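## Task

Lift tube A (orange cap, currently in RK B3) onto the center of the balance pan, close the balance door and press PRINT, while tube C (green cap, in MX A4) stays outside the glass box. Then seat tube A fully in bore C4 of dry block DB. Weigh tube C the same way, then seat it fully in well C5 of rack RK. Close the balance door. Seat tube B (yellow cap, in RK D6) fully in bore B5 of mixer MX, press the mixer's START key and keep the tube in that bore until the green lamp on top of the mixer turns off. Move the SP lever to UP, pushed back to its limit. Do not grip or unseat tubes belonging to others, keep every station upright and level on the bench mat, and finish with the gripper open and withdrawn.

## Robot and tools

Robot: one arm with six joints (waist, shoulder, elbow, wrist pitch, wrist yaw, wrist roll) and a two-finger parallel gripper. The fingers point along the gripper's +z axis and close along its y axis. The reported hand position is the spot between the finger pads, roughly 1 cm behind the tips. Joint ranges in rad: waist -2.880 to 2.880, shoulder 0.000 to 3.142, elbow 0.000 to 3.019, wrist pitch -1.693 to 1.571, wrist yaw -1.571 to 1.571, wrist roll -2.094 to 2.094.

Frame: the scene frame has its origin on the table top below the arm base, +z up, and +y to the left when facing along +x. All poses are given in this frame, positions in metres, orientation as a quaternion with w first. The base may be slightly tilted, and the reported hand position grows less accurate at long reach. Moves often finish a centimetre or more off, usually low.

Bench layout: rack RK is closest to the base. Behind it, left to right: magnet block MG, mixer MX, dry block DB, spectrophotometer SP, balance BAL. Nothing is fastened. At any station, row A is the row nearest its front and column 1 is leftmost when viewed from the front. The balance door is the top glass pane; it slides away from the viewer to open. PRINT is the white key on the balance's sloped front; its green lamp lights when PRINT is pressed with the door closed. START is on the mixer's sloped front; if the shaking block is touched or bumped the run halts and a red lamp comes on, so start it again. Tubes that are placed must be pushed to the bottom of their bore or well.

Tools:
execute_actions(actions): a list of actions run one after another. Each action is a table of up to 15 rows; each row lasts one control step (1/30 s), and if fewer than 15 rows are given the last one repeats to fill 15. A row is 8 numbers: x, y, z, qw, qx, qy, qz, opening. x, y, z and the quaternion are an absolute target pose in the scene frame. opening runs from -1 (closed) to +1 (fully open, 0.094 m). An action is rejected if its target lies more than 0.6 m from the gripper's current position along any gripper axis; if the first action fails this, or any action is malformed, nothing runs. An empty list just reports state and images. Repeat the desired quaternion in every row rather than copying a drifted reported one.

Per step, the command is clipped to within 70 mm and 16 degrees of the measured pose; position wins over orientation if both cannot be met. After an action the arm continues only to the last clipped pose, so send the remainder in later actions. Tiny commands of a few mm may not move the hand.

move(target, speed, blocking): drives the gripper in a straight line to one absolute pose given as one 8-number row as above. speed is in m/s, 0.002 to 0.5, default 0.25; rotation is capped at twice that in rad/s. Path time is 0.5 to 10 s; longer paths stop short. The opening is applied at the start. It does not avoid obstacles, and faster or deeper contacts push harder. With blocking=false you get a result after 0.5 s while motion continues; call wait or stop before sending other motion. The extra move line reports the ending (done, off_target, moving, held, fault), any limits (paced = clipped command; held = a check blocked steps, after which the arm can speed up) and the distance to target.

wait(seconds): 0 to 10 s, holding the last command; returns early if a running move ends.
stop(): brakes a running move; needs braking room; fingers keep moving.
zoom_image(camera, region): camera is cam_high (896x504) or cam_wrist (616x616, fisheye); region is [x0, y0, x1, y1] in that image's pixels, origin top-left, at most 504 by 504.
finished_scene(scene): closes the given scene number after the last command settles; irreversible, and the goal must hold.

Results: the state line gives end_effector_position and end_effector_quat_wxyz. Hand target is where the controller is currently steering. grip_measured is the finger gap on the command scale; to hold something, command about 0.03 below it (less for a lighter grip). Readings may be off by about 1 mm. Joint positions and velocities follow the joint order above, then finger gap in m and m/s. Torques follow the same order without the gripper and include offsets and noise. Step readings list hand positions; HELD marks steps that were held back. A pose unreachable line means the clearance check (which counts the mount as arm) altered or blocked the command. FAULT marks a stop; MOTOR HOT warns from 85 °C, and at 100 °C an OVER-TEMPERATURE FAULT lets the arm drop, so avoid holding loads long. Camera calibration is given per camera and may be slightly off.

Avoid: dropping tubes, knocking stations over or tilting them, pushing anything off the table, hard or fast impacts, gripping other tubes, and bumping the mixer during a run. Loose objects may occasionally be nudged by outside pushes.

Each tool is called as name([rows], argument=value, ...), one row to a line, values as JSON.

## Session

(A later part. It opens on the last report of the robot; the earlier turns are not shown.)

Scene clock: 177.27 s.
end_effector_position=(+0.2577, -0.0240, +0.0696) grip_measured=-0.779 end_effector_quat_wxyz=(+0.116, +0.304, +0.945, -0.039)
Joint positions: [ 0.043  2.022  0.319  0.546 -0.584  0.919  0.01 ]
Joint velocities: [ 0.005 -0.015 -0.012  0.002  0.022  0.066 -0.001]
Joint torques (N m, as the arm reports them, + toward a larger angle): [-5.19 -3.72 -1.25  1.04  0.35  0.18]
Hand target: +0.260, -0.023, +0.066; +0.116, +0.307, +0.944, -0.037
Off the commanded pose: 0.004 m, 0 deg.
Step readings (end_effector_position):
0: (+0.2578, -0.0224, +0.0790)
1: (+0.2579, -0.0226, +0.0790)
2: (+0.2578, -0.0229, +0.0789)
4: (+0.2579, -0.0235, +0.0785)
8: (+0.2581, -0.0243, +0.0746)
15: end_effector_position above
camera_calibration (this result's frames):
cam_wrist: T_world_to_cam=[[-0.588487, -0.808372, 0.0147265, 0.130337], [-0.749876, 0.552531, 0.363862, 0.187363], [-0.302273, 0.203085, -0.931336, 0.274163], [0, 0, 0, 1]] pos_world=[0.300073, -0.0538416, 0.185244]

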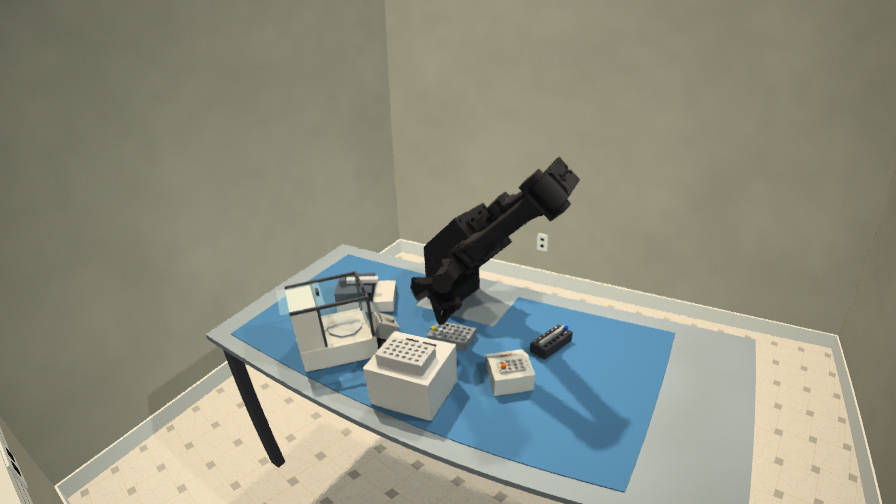

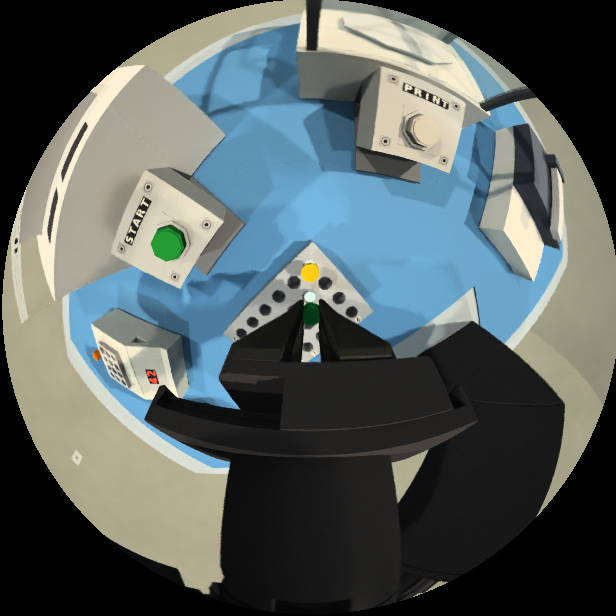

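execute_actions([
  [[0.2597,-0.0222,0.0655,0.116,0.3067,0.944,-0.0377,-0.8],[0.2597,-0.0222,0.065,0.116,0.3067,0.944,-0.0377,-0.8],[0.2597,-0.0222,0.064,0.116,0.3067,0.944,-0.0377,-0.8],[0.2597,-0.0222,0.063,0.116,0.3067,0.944,-0.0377,-0.8],[0.2597,-0.0222,0.062,0.116,0.3067,0.944,-0.0377,-0.8],[0.2597,-0.0222,0.061,0.116,0.3067,0.944,-0.0377,-0.8],[0.2597,-0.0222,0.060,0.116,0.3067,0.944,-0.0377,-0.8]],
])

zoom_image(camera="cam_wrist", region=[250,230,370,350])

Scene clock: 178.13 s.
end_effector_position=(+0.2602, -0.0235, +0.0676) grip_measured=-0.779 end_effector_quat_wxyz=(+0.122, +0.306, +0.943, -0.039)
Joint positions: [ 0.054  2.03   0.319  0.573 -0.572  0.943  0.01 ]
Joint velocities: [-0.005 -0.015 -0.002 -0.002 -0.022 -0.051  0.   ]
Joint torques (N m, as the arm reports them, + toward a larger angle): [-4.43 -3.06 -1.05  1.24  0.24  0.23]
Hand target: +0.259, -0.022, +0.060; +0.116, +0.307, +0.944, -0.038
Off the commanded pose: 0.008 m, 1 deg.
Step readings (end_effector_position):
0: (+0.2581, -0.0239, +0.0696)
1: (+0.2581, -0.0241, +0.0697)
2: (+0.2582, -0.0241, +0.0696)
4: (+0.2587, -0.0236, +0.0692)
8: (+0.2598, -0.0232, +0.0677)
15: end_effector_position above
camera_calibration (this result's frames):
cam_wrist: T_world_to_cam=[[-0.592254, -0.805692, 0.00979498, 0.133548], [-0.752102, 0.55714, 0.352048, 0.1911], [-0.289099, 0.201135, -0.935931, 0.269857], [0, 0, 0, 1]] pos_world=[0.300836, -0.0531484, 0.183983]

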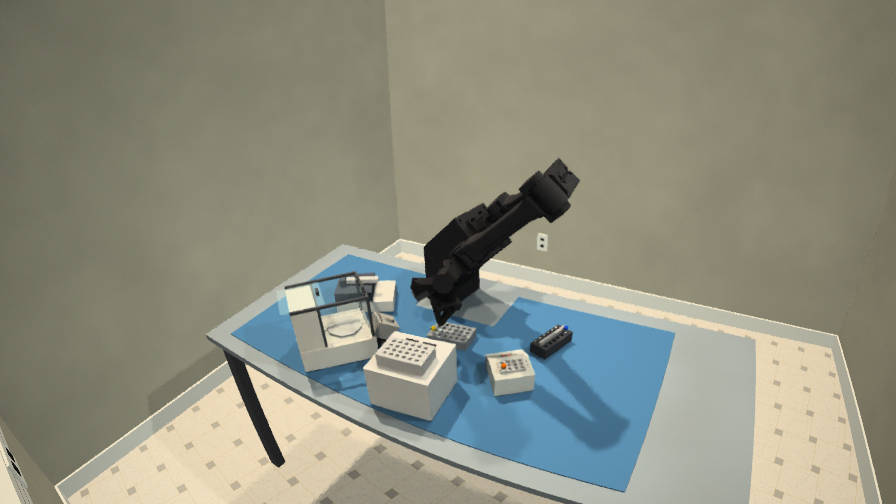

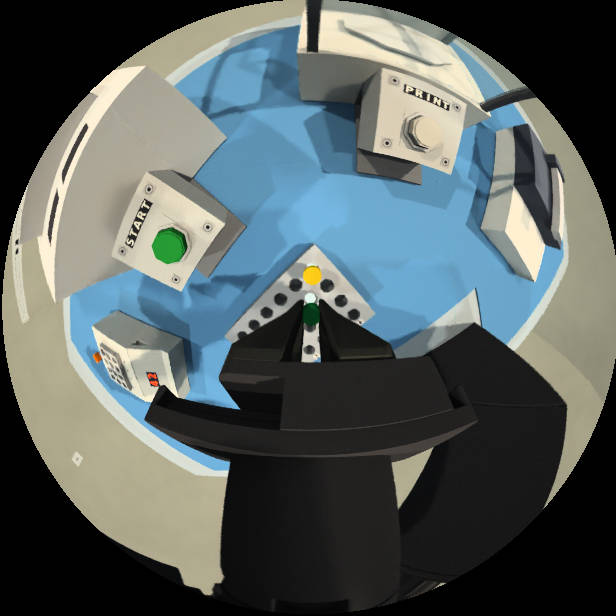

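Region (250, 230, 370, 350) of cam_wrist's 616x616 image, scaled by 4.200, with more detail than that image has.

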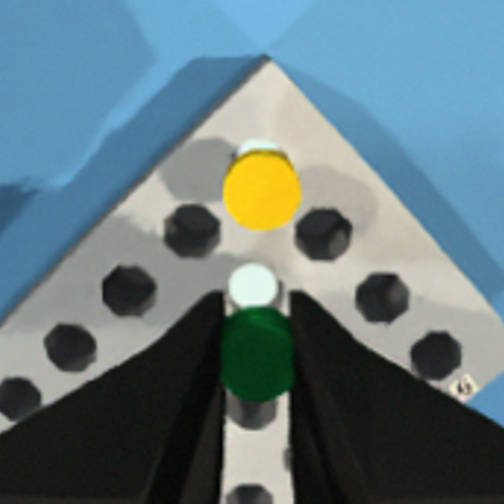

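move(target=[0.251,-0.021,0.09,0.116,0.3067,0.944,-0.0377,-0.8], speed=0.04)

move(target=[0.2585,-0.0217,0.068,0.116,0.3067,0.944,-0.0377,-0.8], speed=0.03)

zoom_image(camera="cam_wrist", region=[250,230,370,350])

Scene clock: 179.43 s.
end_effector_position=(+0.2565, -0.0207, +0.0882) grip_measured=-0.779 end_effector_quat_wxyz=(+0.120, +0.309, +0.943, -0.036)
Joint positions: [-0.004  1.94   0.295  0.47  -0.602  0.884  0.01 ]
Joint velocities: [-0.024 -0.005  0.007 -0.007  0.022 -0.007 -0.001]
Joint torques (N m, as the arm reports them, + toward a larger angle): [-6.59 -5.25 -1.84  0.25  0.16 -0.11]
Hand target: +0.251, -0.021, +0.090; +0.116, +0.307, +0.944, -0.038
Off the commanded pose: 0.006 m, 1 deg.
move: done
camera_calibration (this result's frames):
cam_wrist: T_world_to_cam=[[-0.595585, -0.803274, 0.00536415, 0.134735], [-0.748835, 0.557613, 0.35821, 0.178205], [-0.290732, 0.209328, -0.933626, 0.287843], [0, 0, 0, 1]] pos_world=[0.297378, -0.051394, 0.20418]

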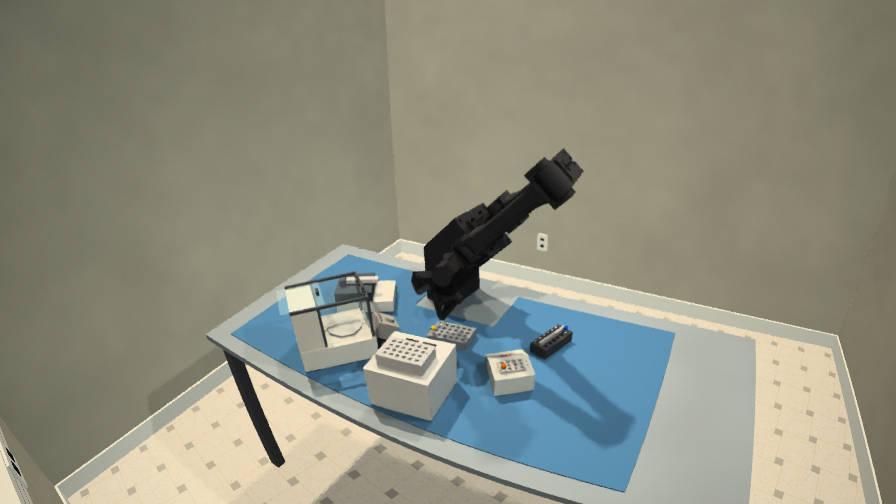

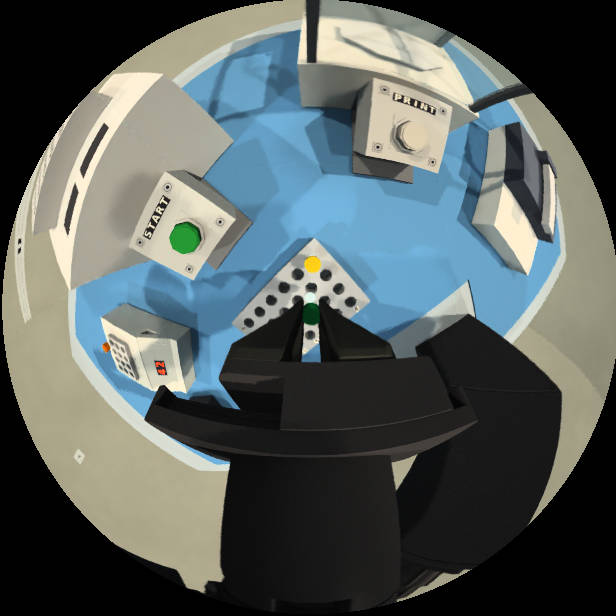

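Scene clock: 180.37 s.
end_effector_position=(+0.2570, -0.0224, +0.0715) grip_measured=-0.779 end_effector_quat_wxyz=(+0.116, +0.305, +0.945, -0.038)
Joint positions: [ 0.042  2.011  0.313  0.543 -0.584  0.921  0.01 ]
Joint velocities: [ 0.005 -0.005 -0.002  0.012 -0.022  0.022 -0.001]
Joint torques (N m, as the arm reports them, + toward a larger angle): [-5.25 -4.03 -1.11  1.31  0.34  0.2 ]
Hand target: +0.258, -0.021, +0.067; +0.116, +0.307, +0.944, -0.037
Off the commanded pose: 0.004 m, 0 deg.
move: done
camera_calibration (this result's frames):
cam_wrist: T_world_to_cam=[[-0.58945, -0.807699, 0.0130625, 0.131523], [-0.749943, 0.553166, 0.362757, 0.185323], [-0.300224, 0.204031, -0.931792, 0.274904], [0, 0, 0, 1]] pos_world=[0.299041, -0.0523725, 0.187208]

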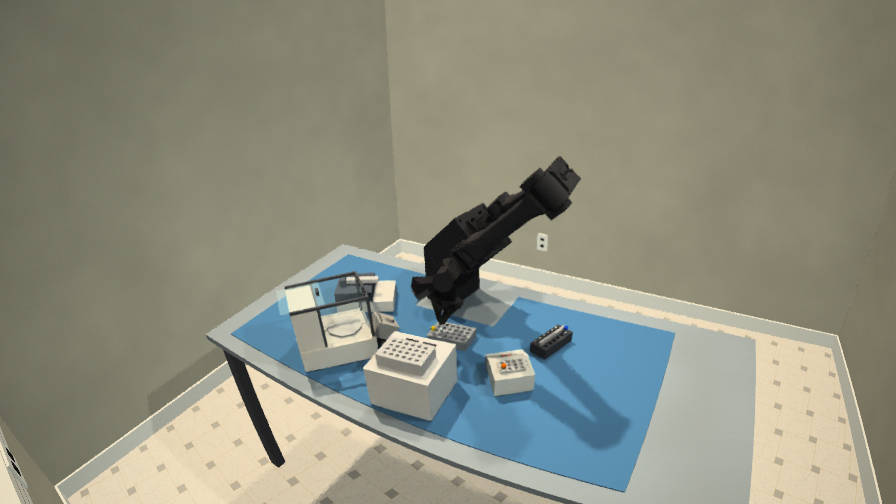

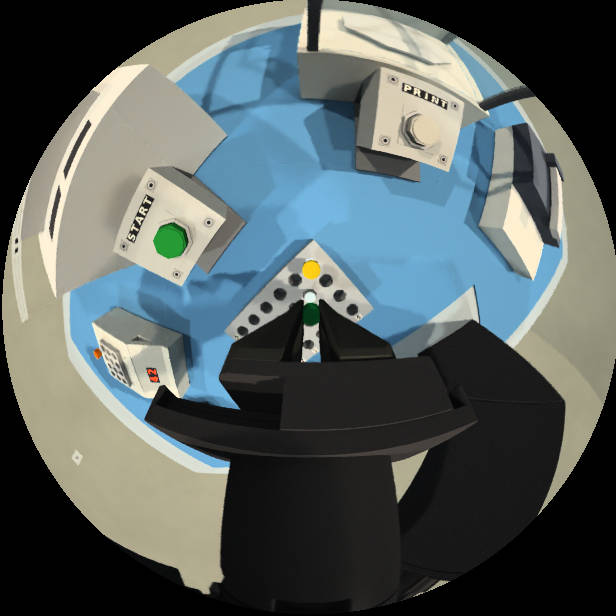

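Region (250, 230, 370, 350) of cam_wrist's 616x616 image, scaled by 4.200, with more detail than that image has.

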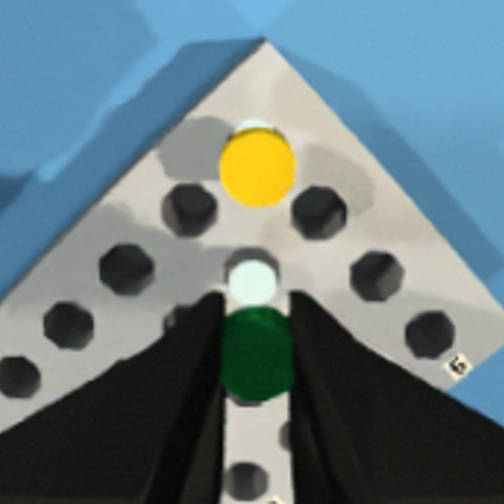

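execute_actions([
  [[0.2585,-0.0217,0.067,0.116,0.3067,0.944,-0.0377,-0.8],[0.2585,-0.0217,0.066,0.116,0.3067,0.944,-0.0377,-0.8],[0.2585,-0.0217,0.065,0.116,0.3067,0.944,-0.0377,-0.8],[0.2585,-0.0217,0.064,0.116,0.3067,0.944,-0.0377,-0.8],[0.2585,-0.0217,0.063,0.116,0.3067,0.944,-0.0377,-0.8],[0.2585,-0.0217,0.062,0.116,0.3067,0.944,-0.0377,-0.8],[0.2585,-0.0217,0.061,0.116,0.3067,0.944,-0.0377,-0.8],[0.2585,-0.0217,0.060,0.116,0.3067,0.944,-0.0377,-0.8]],
])

zoom_image(camera="cam_wrist", region=[250,230,370,350])

Scene clock: 181.23 s.
end_effector_position=(+0.2585, -0.0229, +0.0674) grip_measured=-0.779 end_effector_quat_wxyz=(+0.121, +0.306, +0.943, -0.039)
Joint positions: [ 0.056  2.031  0.315  0.577 -0.572  0.945  0.01 ]
Joint velocities: [ 0.005  0.005 -0.002  0.012 -0.022  0.051 -0.   ]
Joint torques (N m, as the arm reports them, + toward a larger angle): [-4.39 -3.01 -1.08  1.29  0.26  0.16]
Hand target: +0.258, -0.021, +0.060; +0.116, +0.307, +0.944, -0.037
Off the commanded pose: 0.008 m, 1 deg.
Step readings (end_effector_position):
0: (+0.2570, -0.0224, +0.0715)
1: (+0.2571, -0.0224, +0.0715)
2: (+0.2573, -0.0225, +0.0714)
4: (+0.2575, -0.0225, +0.0708)
8: (+0.2576, -0.0228, +0.0672)
15: end_effector_position above
camera_calibration (this result's frames):
cam_wrist: T_world_to_cam=[[-0.592515, -0.805496, 0.0101351, 0.133097], [-0.751364, 0.557145, 0.353613, 0.189315], [-0.290481, 0.201906, -0.935337, 0.269412], [0, 0, 0, 1]] pos_world=[0.299365, -0.0526627, 0.183698]

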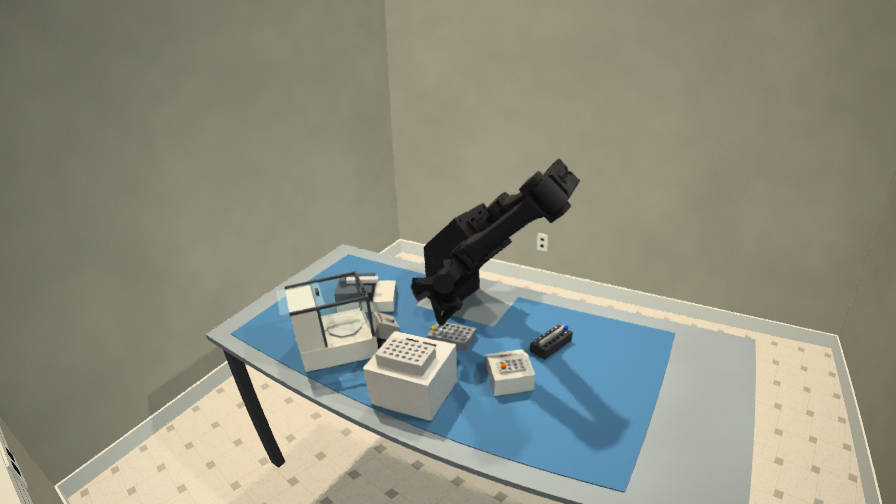

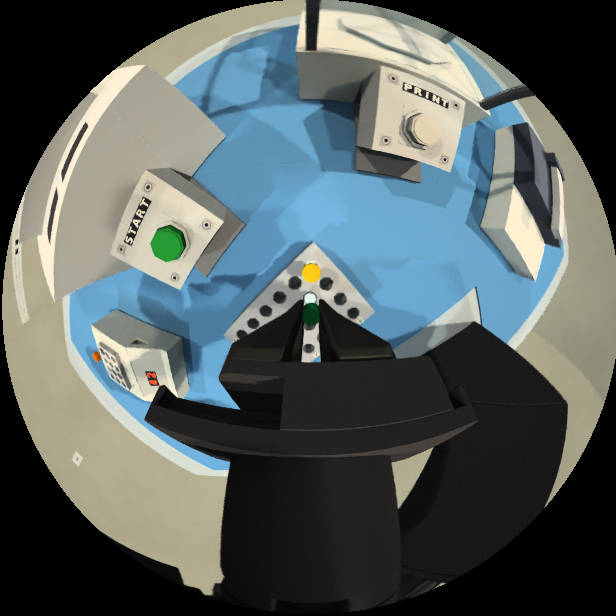

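Region (250, 230, 370, 350) of cam_wrist's 616x616 image, scaled by 4.200, with more detail than that image has.

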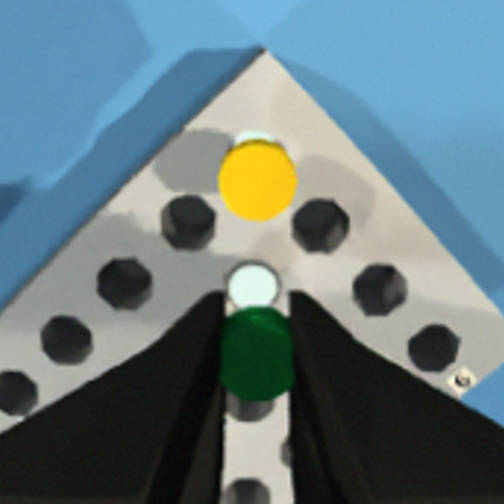

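execute_actions([
  [[0.2575,-0.021,0.063,0.116,0.3067,0.944,-0.0377,-0.8],[0.2565,-0.0205,0.064,0.116,0.3067,0.944,-0.0377,-0.8],[0.2555,-0.020,0.064,0.116,0.3067,0.944,-0.0377,-0.8],[0.255,-0.0195,0.064,0.116,0.3067,0.944,-0.0377,-0.8],[0.255,-0.0195,0.064,0.116,0.3067,0.944,-0.0377,-0.8],[0.255,-0.0195,0.063,0.116,0.3067,0.944,-0.0377,-0.8],[0.255,-0.0195,0.062,0.116,0.3067,0.944,-0.0377,-0.8],[0.255,-0.0195,0.061,0.116,0.3067,0.944,-0.0377,-0.8],[0.255,-0.0195,0.060,0.116,0.3067,0.944,-0.0377,-0.8],[0.255,-0.0195,0.059,0.116,0.3067,0.944,-0.0377,-0.8]],
])

zoom_image(camera="cam_wrist", region=[250,230,370,350])

Scene clock: 182.23 s.
end_effector_position=(+0.2578, -0.0225, +0.0673) grip_measured=-0.779 end_effector_quat_wxyz=(+0.125, +0.308, +0.942, -0.039)
Joint positions: [ 0.062  2.032  0.31   0.594 -0.564  0.958  0.01 ]
Joint velocities: [ 0.005  0.005 -0.002 -0.007 -0.007  0.007  0.   ]
Joint torques (N m, as the arm reports them, + toward a larger angle): [-3.99 -3.29 -1.34  1.22  0.17  0.18]
Hand target: +0.255, -0.019, +0.059; +0.115, +0.307, +0.944, -0.038
Off the commanded pose: 0.009 m, 1 deg.
Step readings (end_effector_position):
0: (+0.2585, -0.0229, +0.0674)
1: (+0.2583, -0.0229, +0.0675)
2: (+0.2581, -0.0230, +0.0675)
4: (+0.2579, -0.0230, +0.0675)
8: (+0.2580, -0.0228, +0.0676)
15: end_effector_position above
camera_calibration (this result's frames):
cam_wrist: T_world_to_cam=[[-0.594697, -0.803904, 0.00859523, 0.133721], [-0.752298, 0.560228, 0.346688, 0.189336], [-0.283519, 0.199708, -0.937941, 0.267344], [0, 0, 0, 1]] pos_world=[0.297757, -0.0519628, 0.183963]

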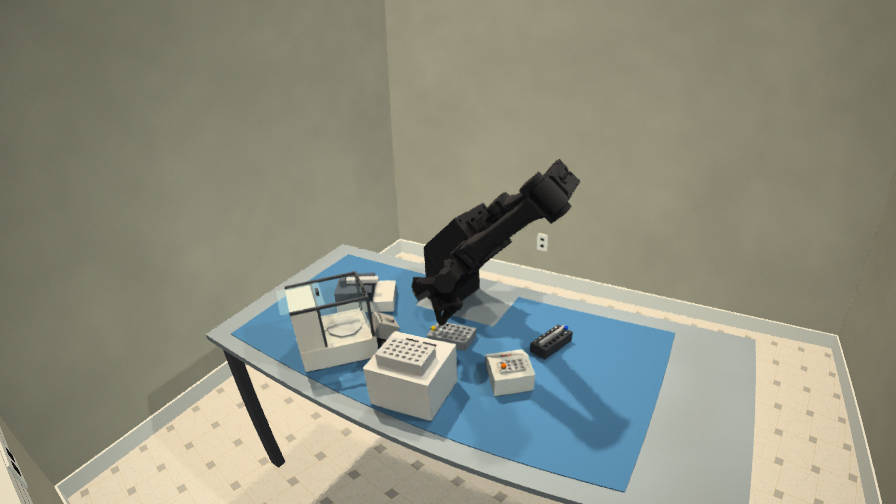

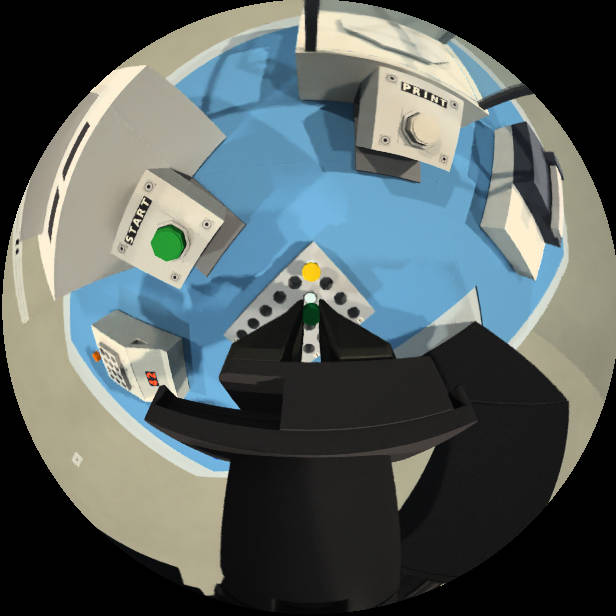

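Region (250, 230, 370, 350) of cam_wrist's 616x616 image, scaled by 4.200, with more detail than that image has.

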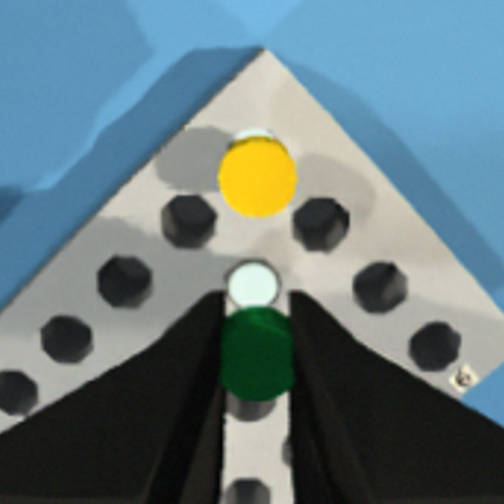

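Lift and retry further back.

move(target=[0.249,-0.020,0.09,0.116,0.3067,0.944,-0.0377,-0.8], speed=0.04)

move(target=[0.2572,-0.0208,0.0665,0.116,0.3067,0.944,-0.0377,-0.8], speed=0.03)

zoom_image(camera="cam_wrist", region=[280,270,340,330])

execute_actions([
  [[0.2572,-0.0208,0.066,0.116,0.3067,0.944,-0.0377,-0.8],[0.2572,-0.0208,0.065,0.116,0.3067,0.944,-0.0377,-0.8],[0.2572,-0.0208,0.064,0.116,0.3067,0.944,-0.0377,-0.8],[0.2572,-0.0208,0.063,0.116,0.3067,0.944,-0.0377,-0.8],[0.2572,-0.0208,0.062,0.116,0.3067,0.944,-0.0377,-0.8],[0.2572,-0.0208,0.061,0.116,0.3067,0.944,-0.0377,-0.8],[0.2572,-0.0208,0.060,0.116,0.3067,0.944,-0.0377,-0.8]],
])

zoom_image(camera="cam_wrist", region=[280,270,340,330])

Scene clock: 183.83 s.
end_effector_position=(+0.2549, -0.0197, +0.0882) grip_measured=-0.779 end_effector_quat_wxyz=(+0.120, +0.308, +0.943, -0.036)
Joint positions: [-0.     1.938  0.29   0.476 -0.601  0.888  0.01 ]
Joint velocities: [-0.005 -0.005 -0.002 -0.022  0.022  0.051  0.001]
Joint torques (N m, as the arm reports them, + toward a larger angle): [-6.53 -5.24 -1.86  0.18  0.17 -0.08]
Hand target: +0.249, -0.020, +0.090; +0.116, +0.306, +0.944, -0.039
Off the commanded pose: 0.006 m, 1 deg.
move: done
camera_calibration (this result's frames):
cam_wrist: T_world_to_cam=[[-0.595179, -0.803577, 0.00510547, 0.134505], [-0.749281, 0.557237, 0.357862, 0.176532], [-0.290415, 0.209166, -0.933761, 0.287102], [0, 0, 0, 1]] pos_world=[0.295705, -0.0503376, 0.204224]

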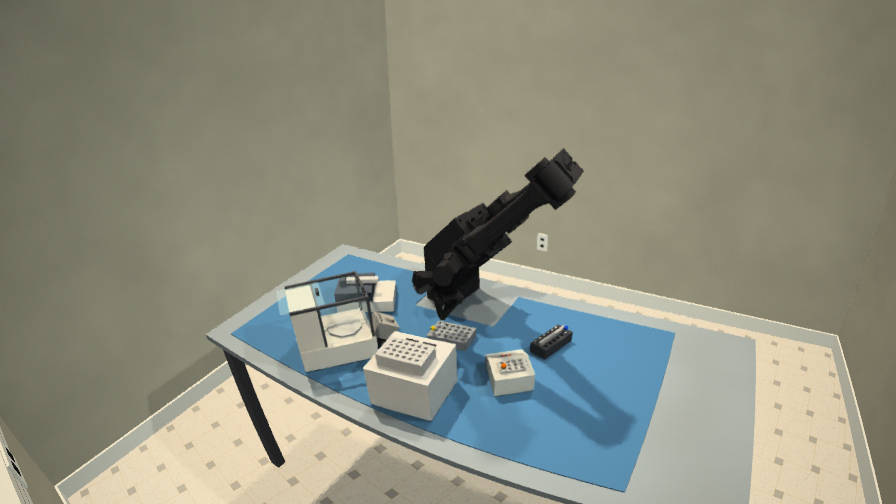

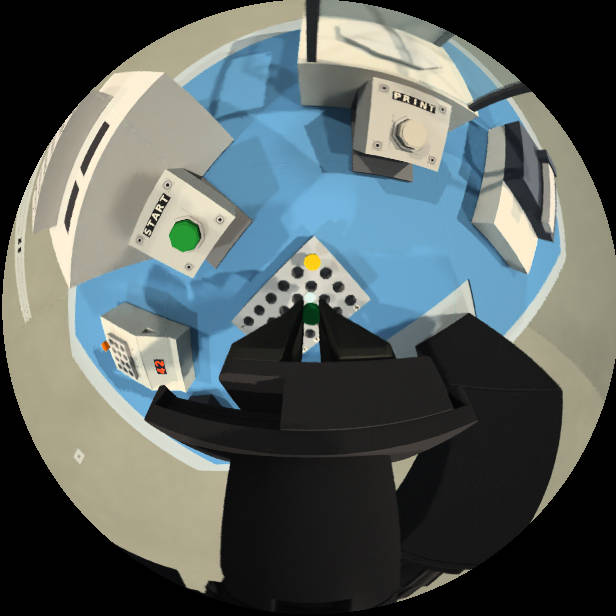

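Scene clock: 184.83 s.
end_effector_position=(+0.2554, -0.0214, +0.0699) grip_measured=-0.779 end_effector_quat_wxyz=(+0.116, +0.305, +0.945, -0.038)
Joint positions: [ 0.051  2.016  0.31   0.555 -0.581  0.93   0.01 ]
Joint velocities: [ 0.015 -0.015 -0.002  0.007  0.007 -0.007 -0.001]
Joint torques (N m, as the arm reports them, + toward a larger angle): [-5.2  -3.71 -1.23  1.1   0.36  0.12]
Hand target: +0.257, -0.020, +0.066; +0.115, +0.307, +0.944, -0.037
Off the commanded pose: 0.004 m, 0 deg.
move: done
camera_calibration (this result's frames):
cam_wrist: T_world_to_cam=[[-0.589647, -0.807555, 0.0131134, 0.131457], [-0.74964, 0.553258, 0.363242, 0.184118], [-0.300593, 0.204354, -0.931603, 0.272887], [0, 0, 0, 1]] pos_world=[0.297564, -0.0514721, 0.185619]

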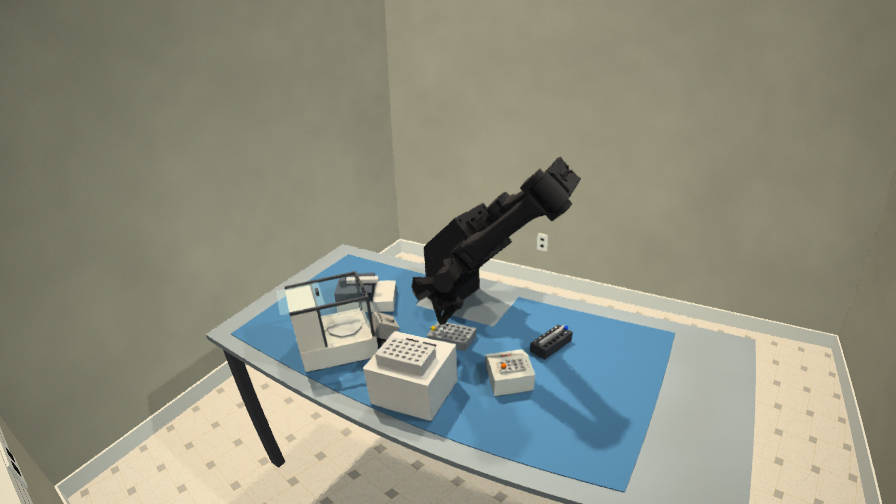

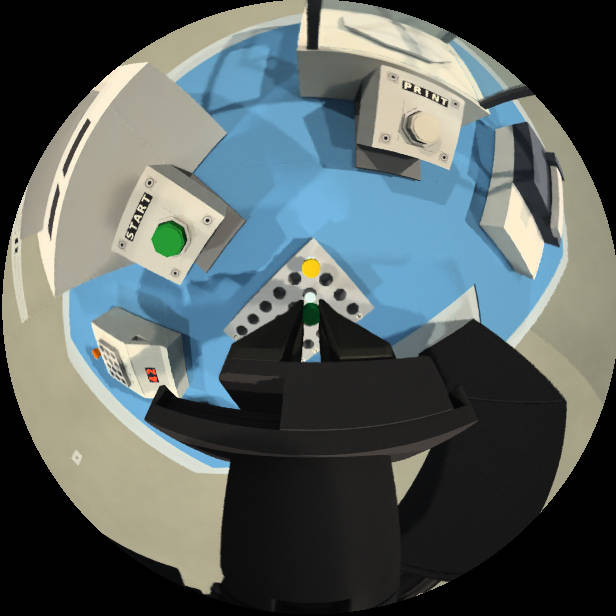

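Region (280, 270, 340, 330) of cam_wrist's 616x616 image, scaled by 8.400, with more detail than that image has.

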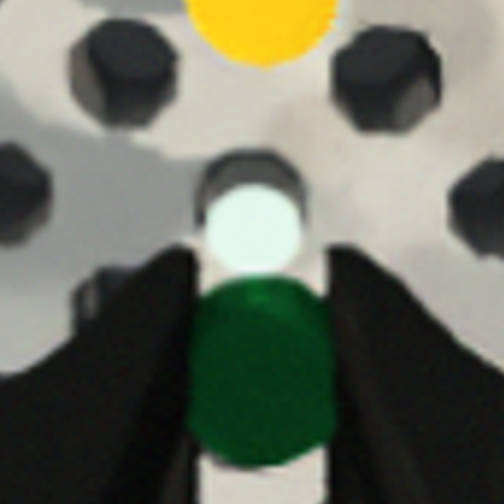

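Scene clock: 185.33 s.
end_effector_position=(+0.2552, -0.0217, +0.0639) grip_measured=-0.779 end_effector_quat_wxyz=(+0.116, +0.305, +0.944, -0.039)
Joint positions: [ 0.069  2.041  0.315  0.585 -0.572  0.951  0.01 ]
Joint velocities: [-0.005 -0.005 -0.002  0.007  0.007  0.037  0.   ]
Joint torques (N m, as the arm reports them, + toward a larger angle): [-5.02 -4.04 -1.51  1.12  0.35  0.19]
Hand target: +0.257, -0.021, +0.060; +0.116, +0.307, +0.944, -0.037
Off the commanded pose: 0.004 m, 0 deg.
Step readings (end_effector_position):
0: (+0.2554, -0.0214, +0.0699)
1: (+0.2556, -0.0215, +0.0699)
2: (+0.2558, -0.0216, +0.0700)
4: (+0.2560, -0.0217, +0.0695)
8: (+0.2557, -0.0215, +0.0658)
15: end_effector_position above
camera_calibration (this result's frames):
cam_wrist: T_world_to_cam=[[-0.590635, -0.806813, 0.0142631, 0.131403], [-0.748799, 0.554582, 0.362959, 0.186107], [-0.30075, 0.203696, -0.931696, 0.267273], [0, 0, 0, 1]] pos_world=[0.29735, -0.0516369, 0.179594]

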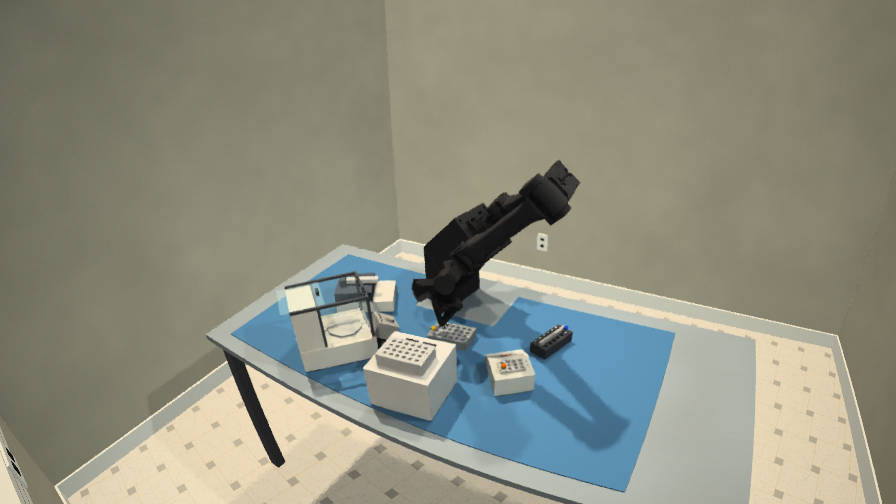

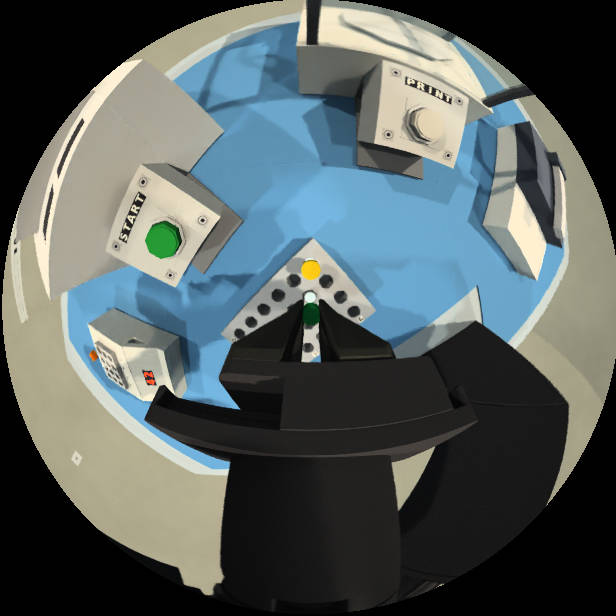

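Region (280, 270, 340, 330) of cam_wrist's 616x616 image, scaled by 8.400, with more detail than that image has.

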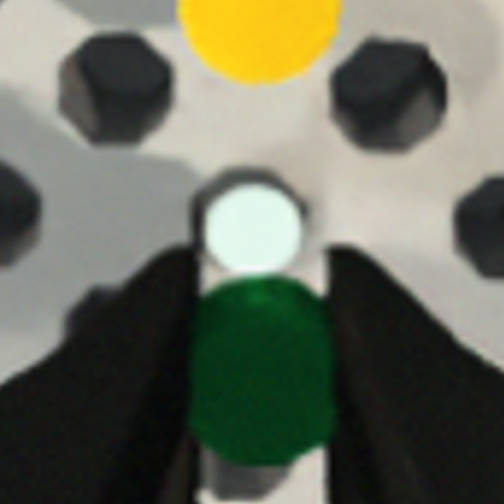

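In. Bottom expected ≈0.045.

move(target=[0.2565,-0.0203,0.034,0.116,0.3067,0.944,-0.0377,-0.8], speed=0.025)

zoom_image(camera="cam_wrist", region=[250,230,370,350])

Scene clock: 186.97 s.
end_effector_position=(+0.2561, -0.0210, +0.0448) grip_measured=-0.779 end_effector_quat_wxyz=(+0.123, +0.308, +0.943, -0.036)
Joint positions: [ 0.132  2.123  0.328  0.705 -0.539  1.033  0.01 ]
Joint velocities: [-0.005 -0.005 -0.012  0.002 -0.007 -0.007  0.001]
Joint torques (N m, as the arm reports them, + toward a larger angle): [-3.81 -2.75 -1.4   1.12  0.36  0.18]
Hand target: +0.256, -0.020, +0.034; +0.115, +0.307, +0.944, -0.036
Off the commanded pose: 0.011 m, 1 deg.
move: off_target
camera_calibration (this result's frames):
cam_wrist: T_world_to_cam=[[-0.594236, -0.804281, 0.00408269, 0.134197], [-0.752197, 0.557537, 0.351215, 0.194758], [-0.284751, 0.205633, -0.936286, 0.245818], [0, 0, 0, 1]] pos_world=[0.296238, -0.0512011, 0.161206]

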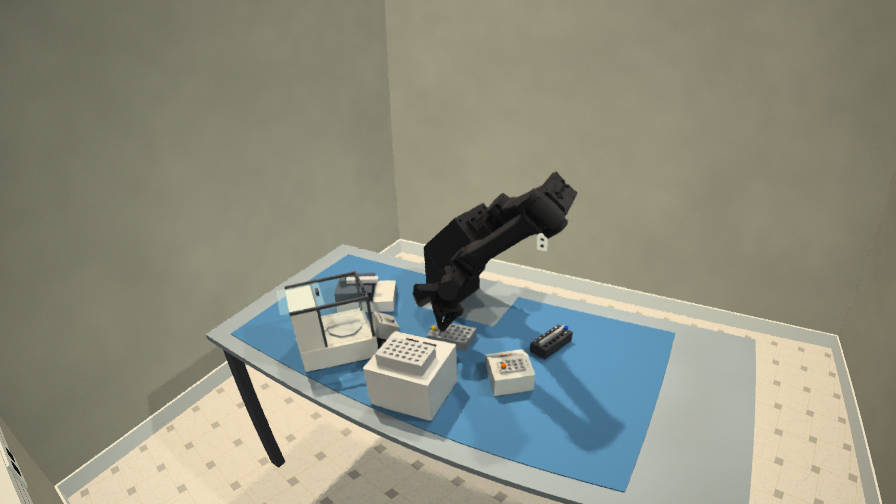

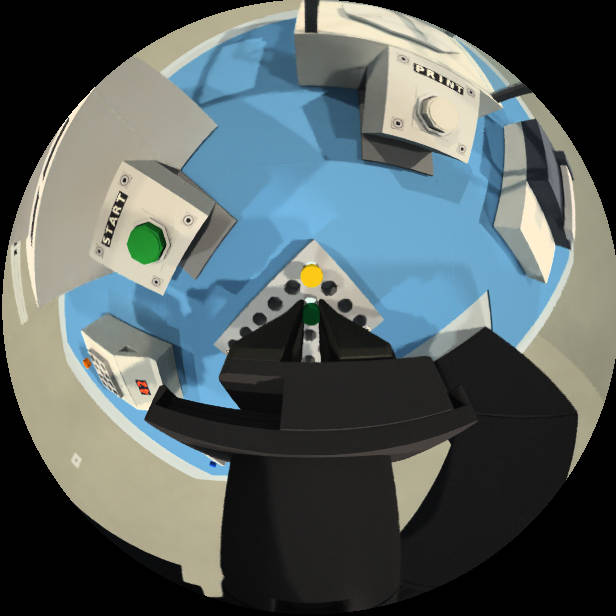

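Region (250, 230, 370, 350) of cam_wrist's 616x616 image, scaled by 4.200, with more detail than that image has.

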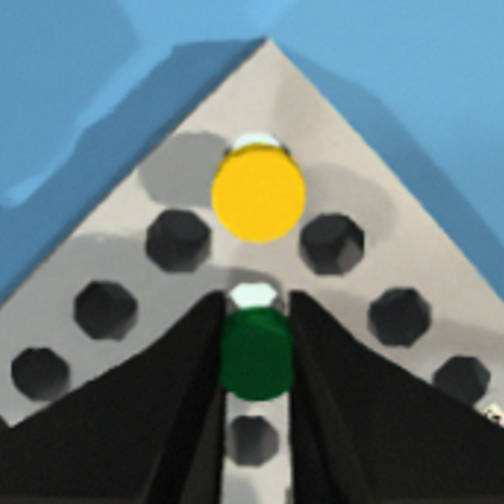

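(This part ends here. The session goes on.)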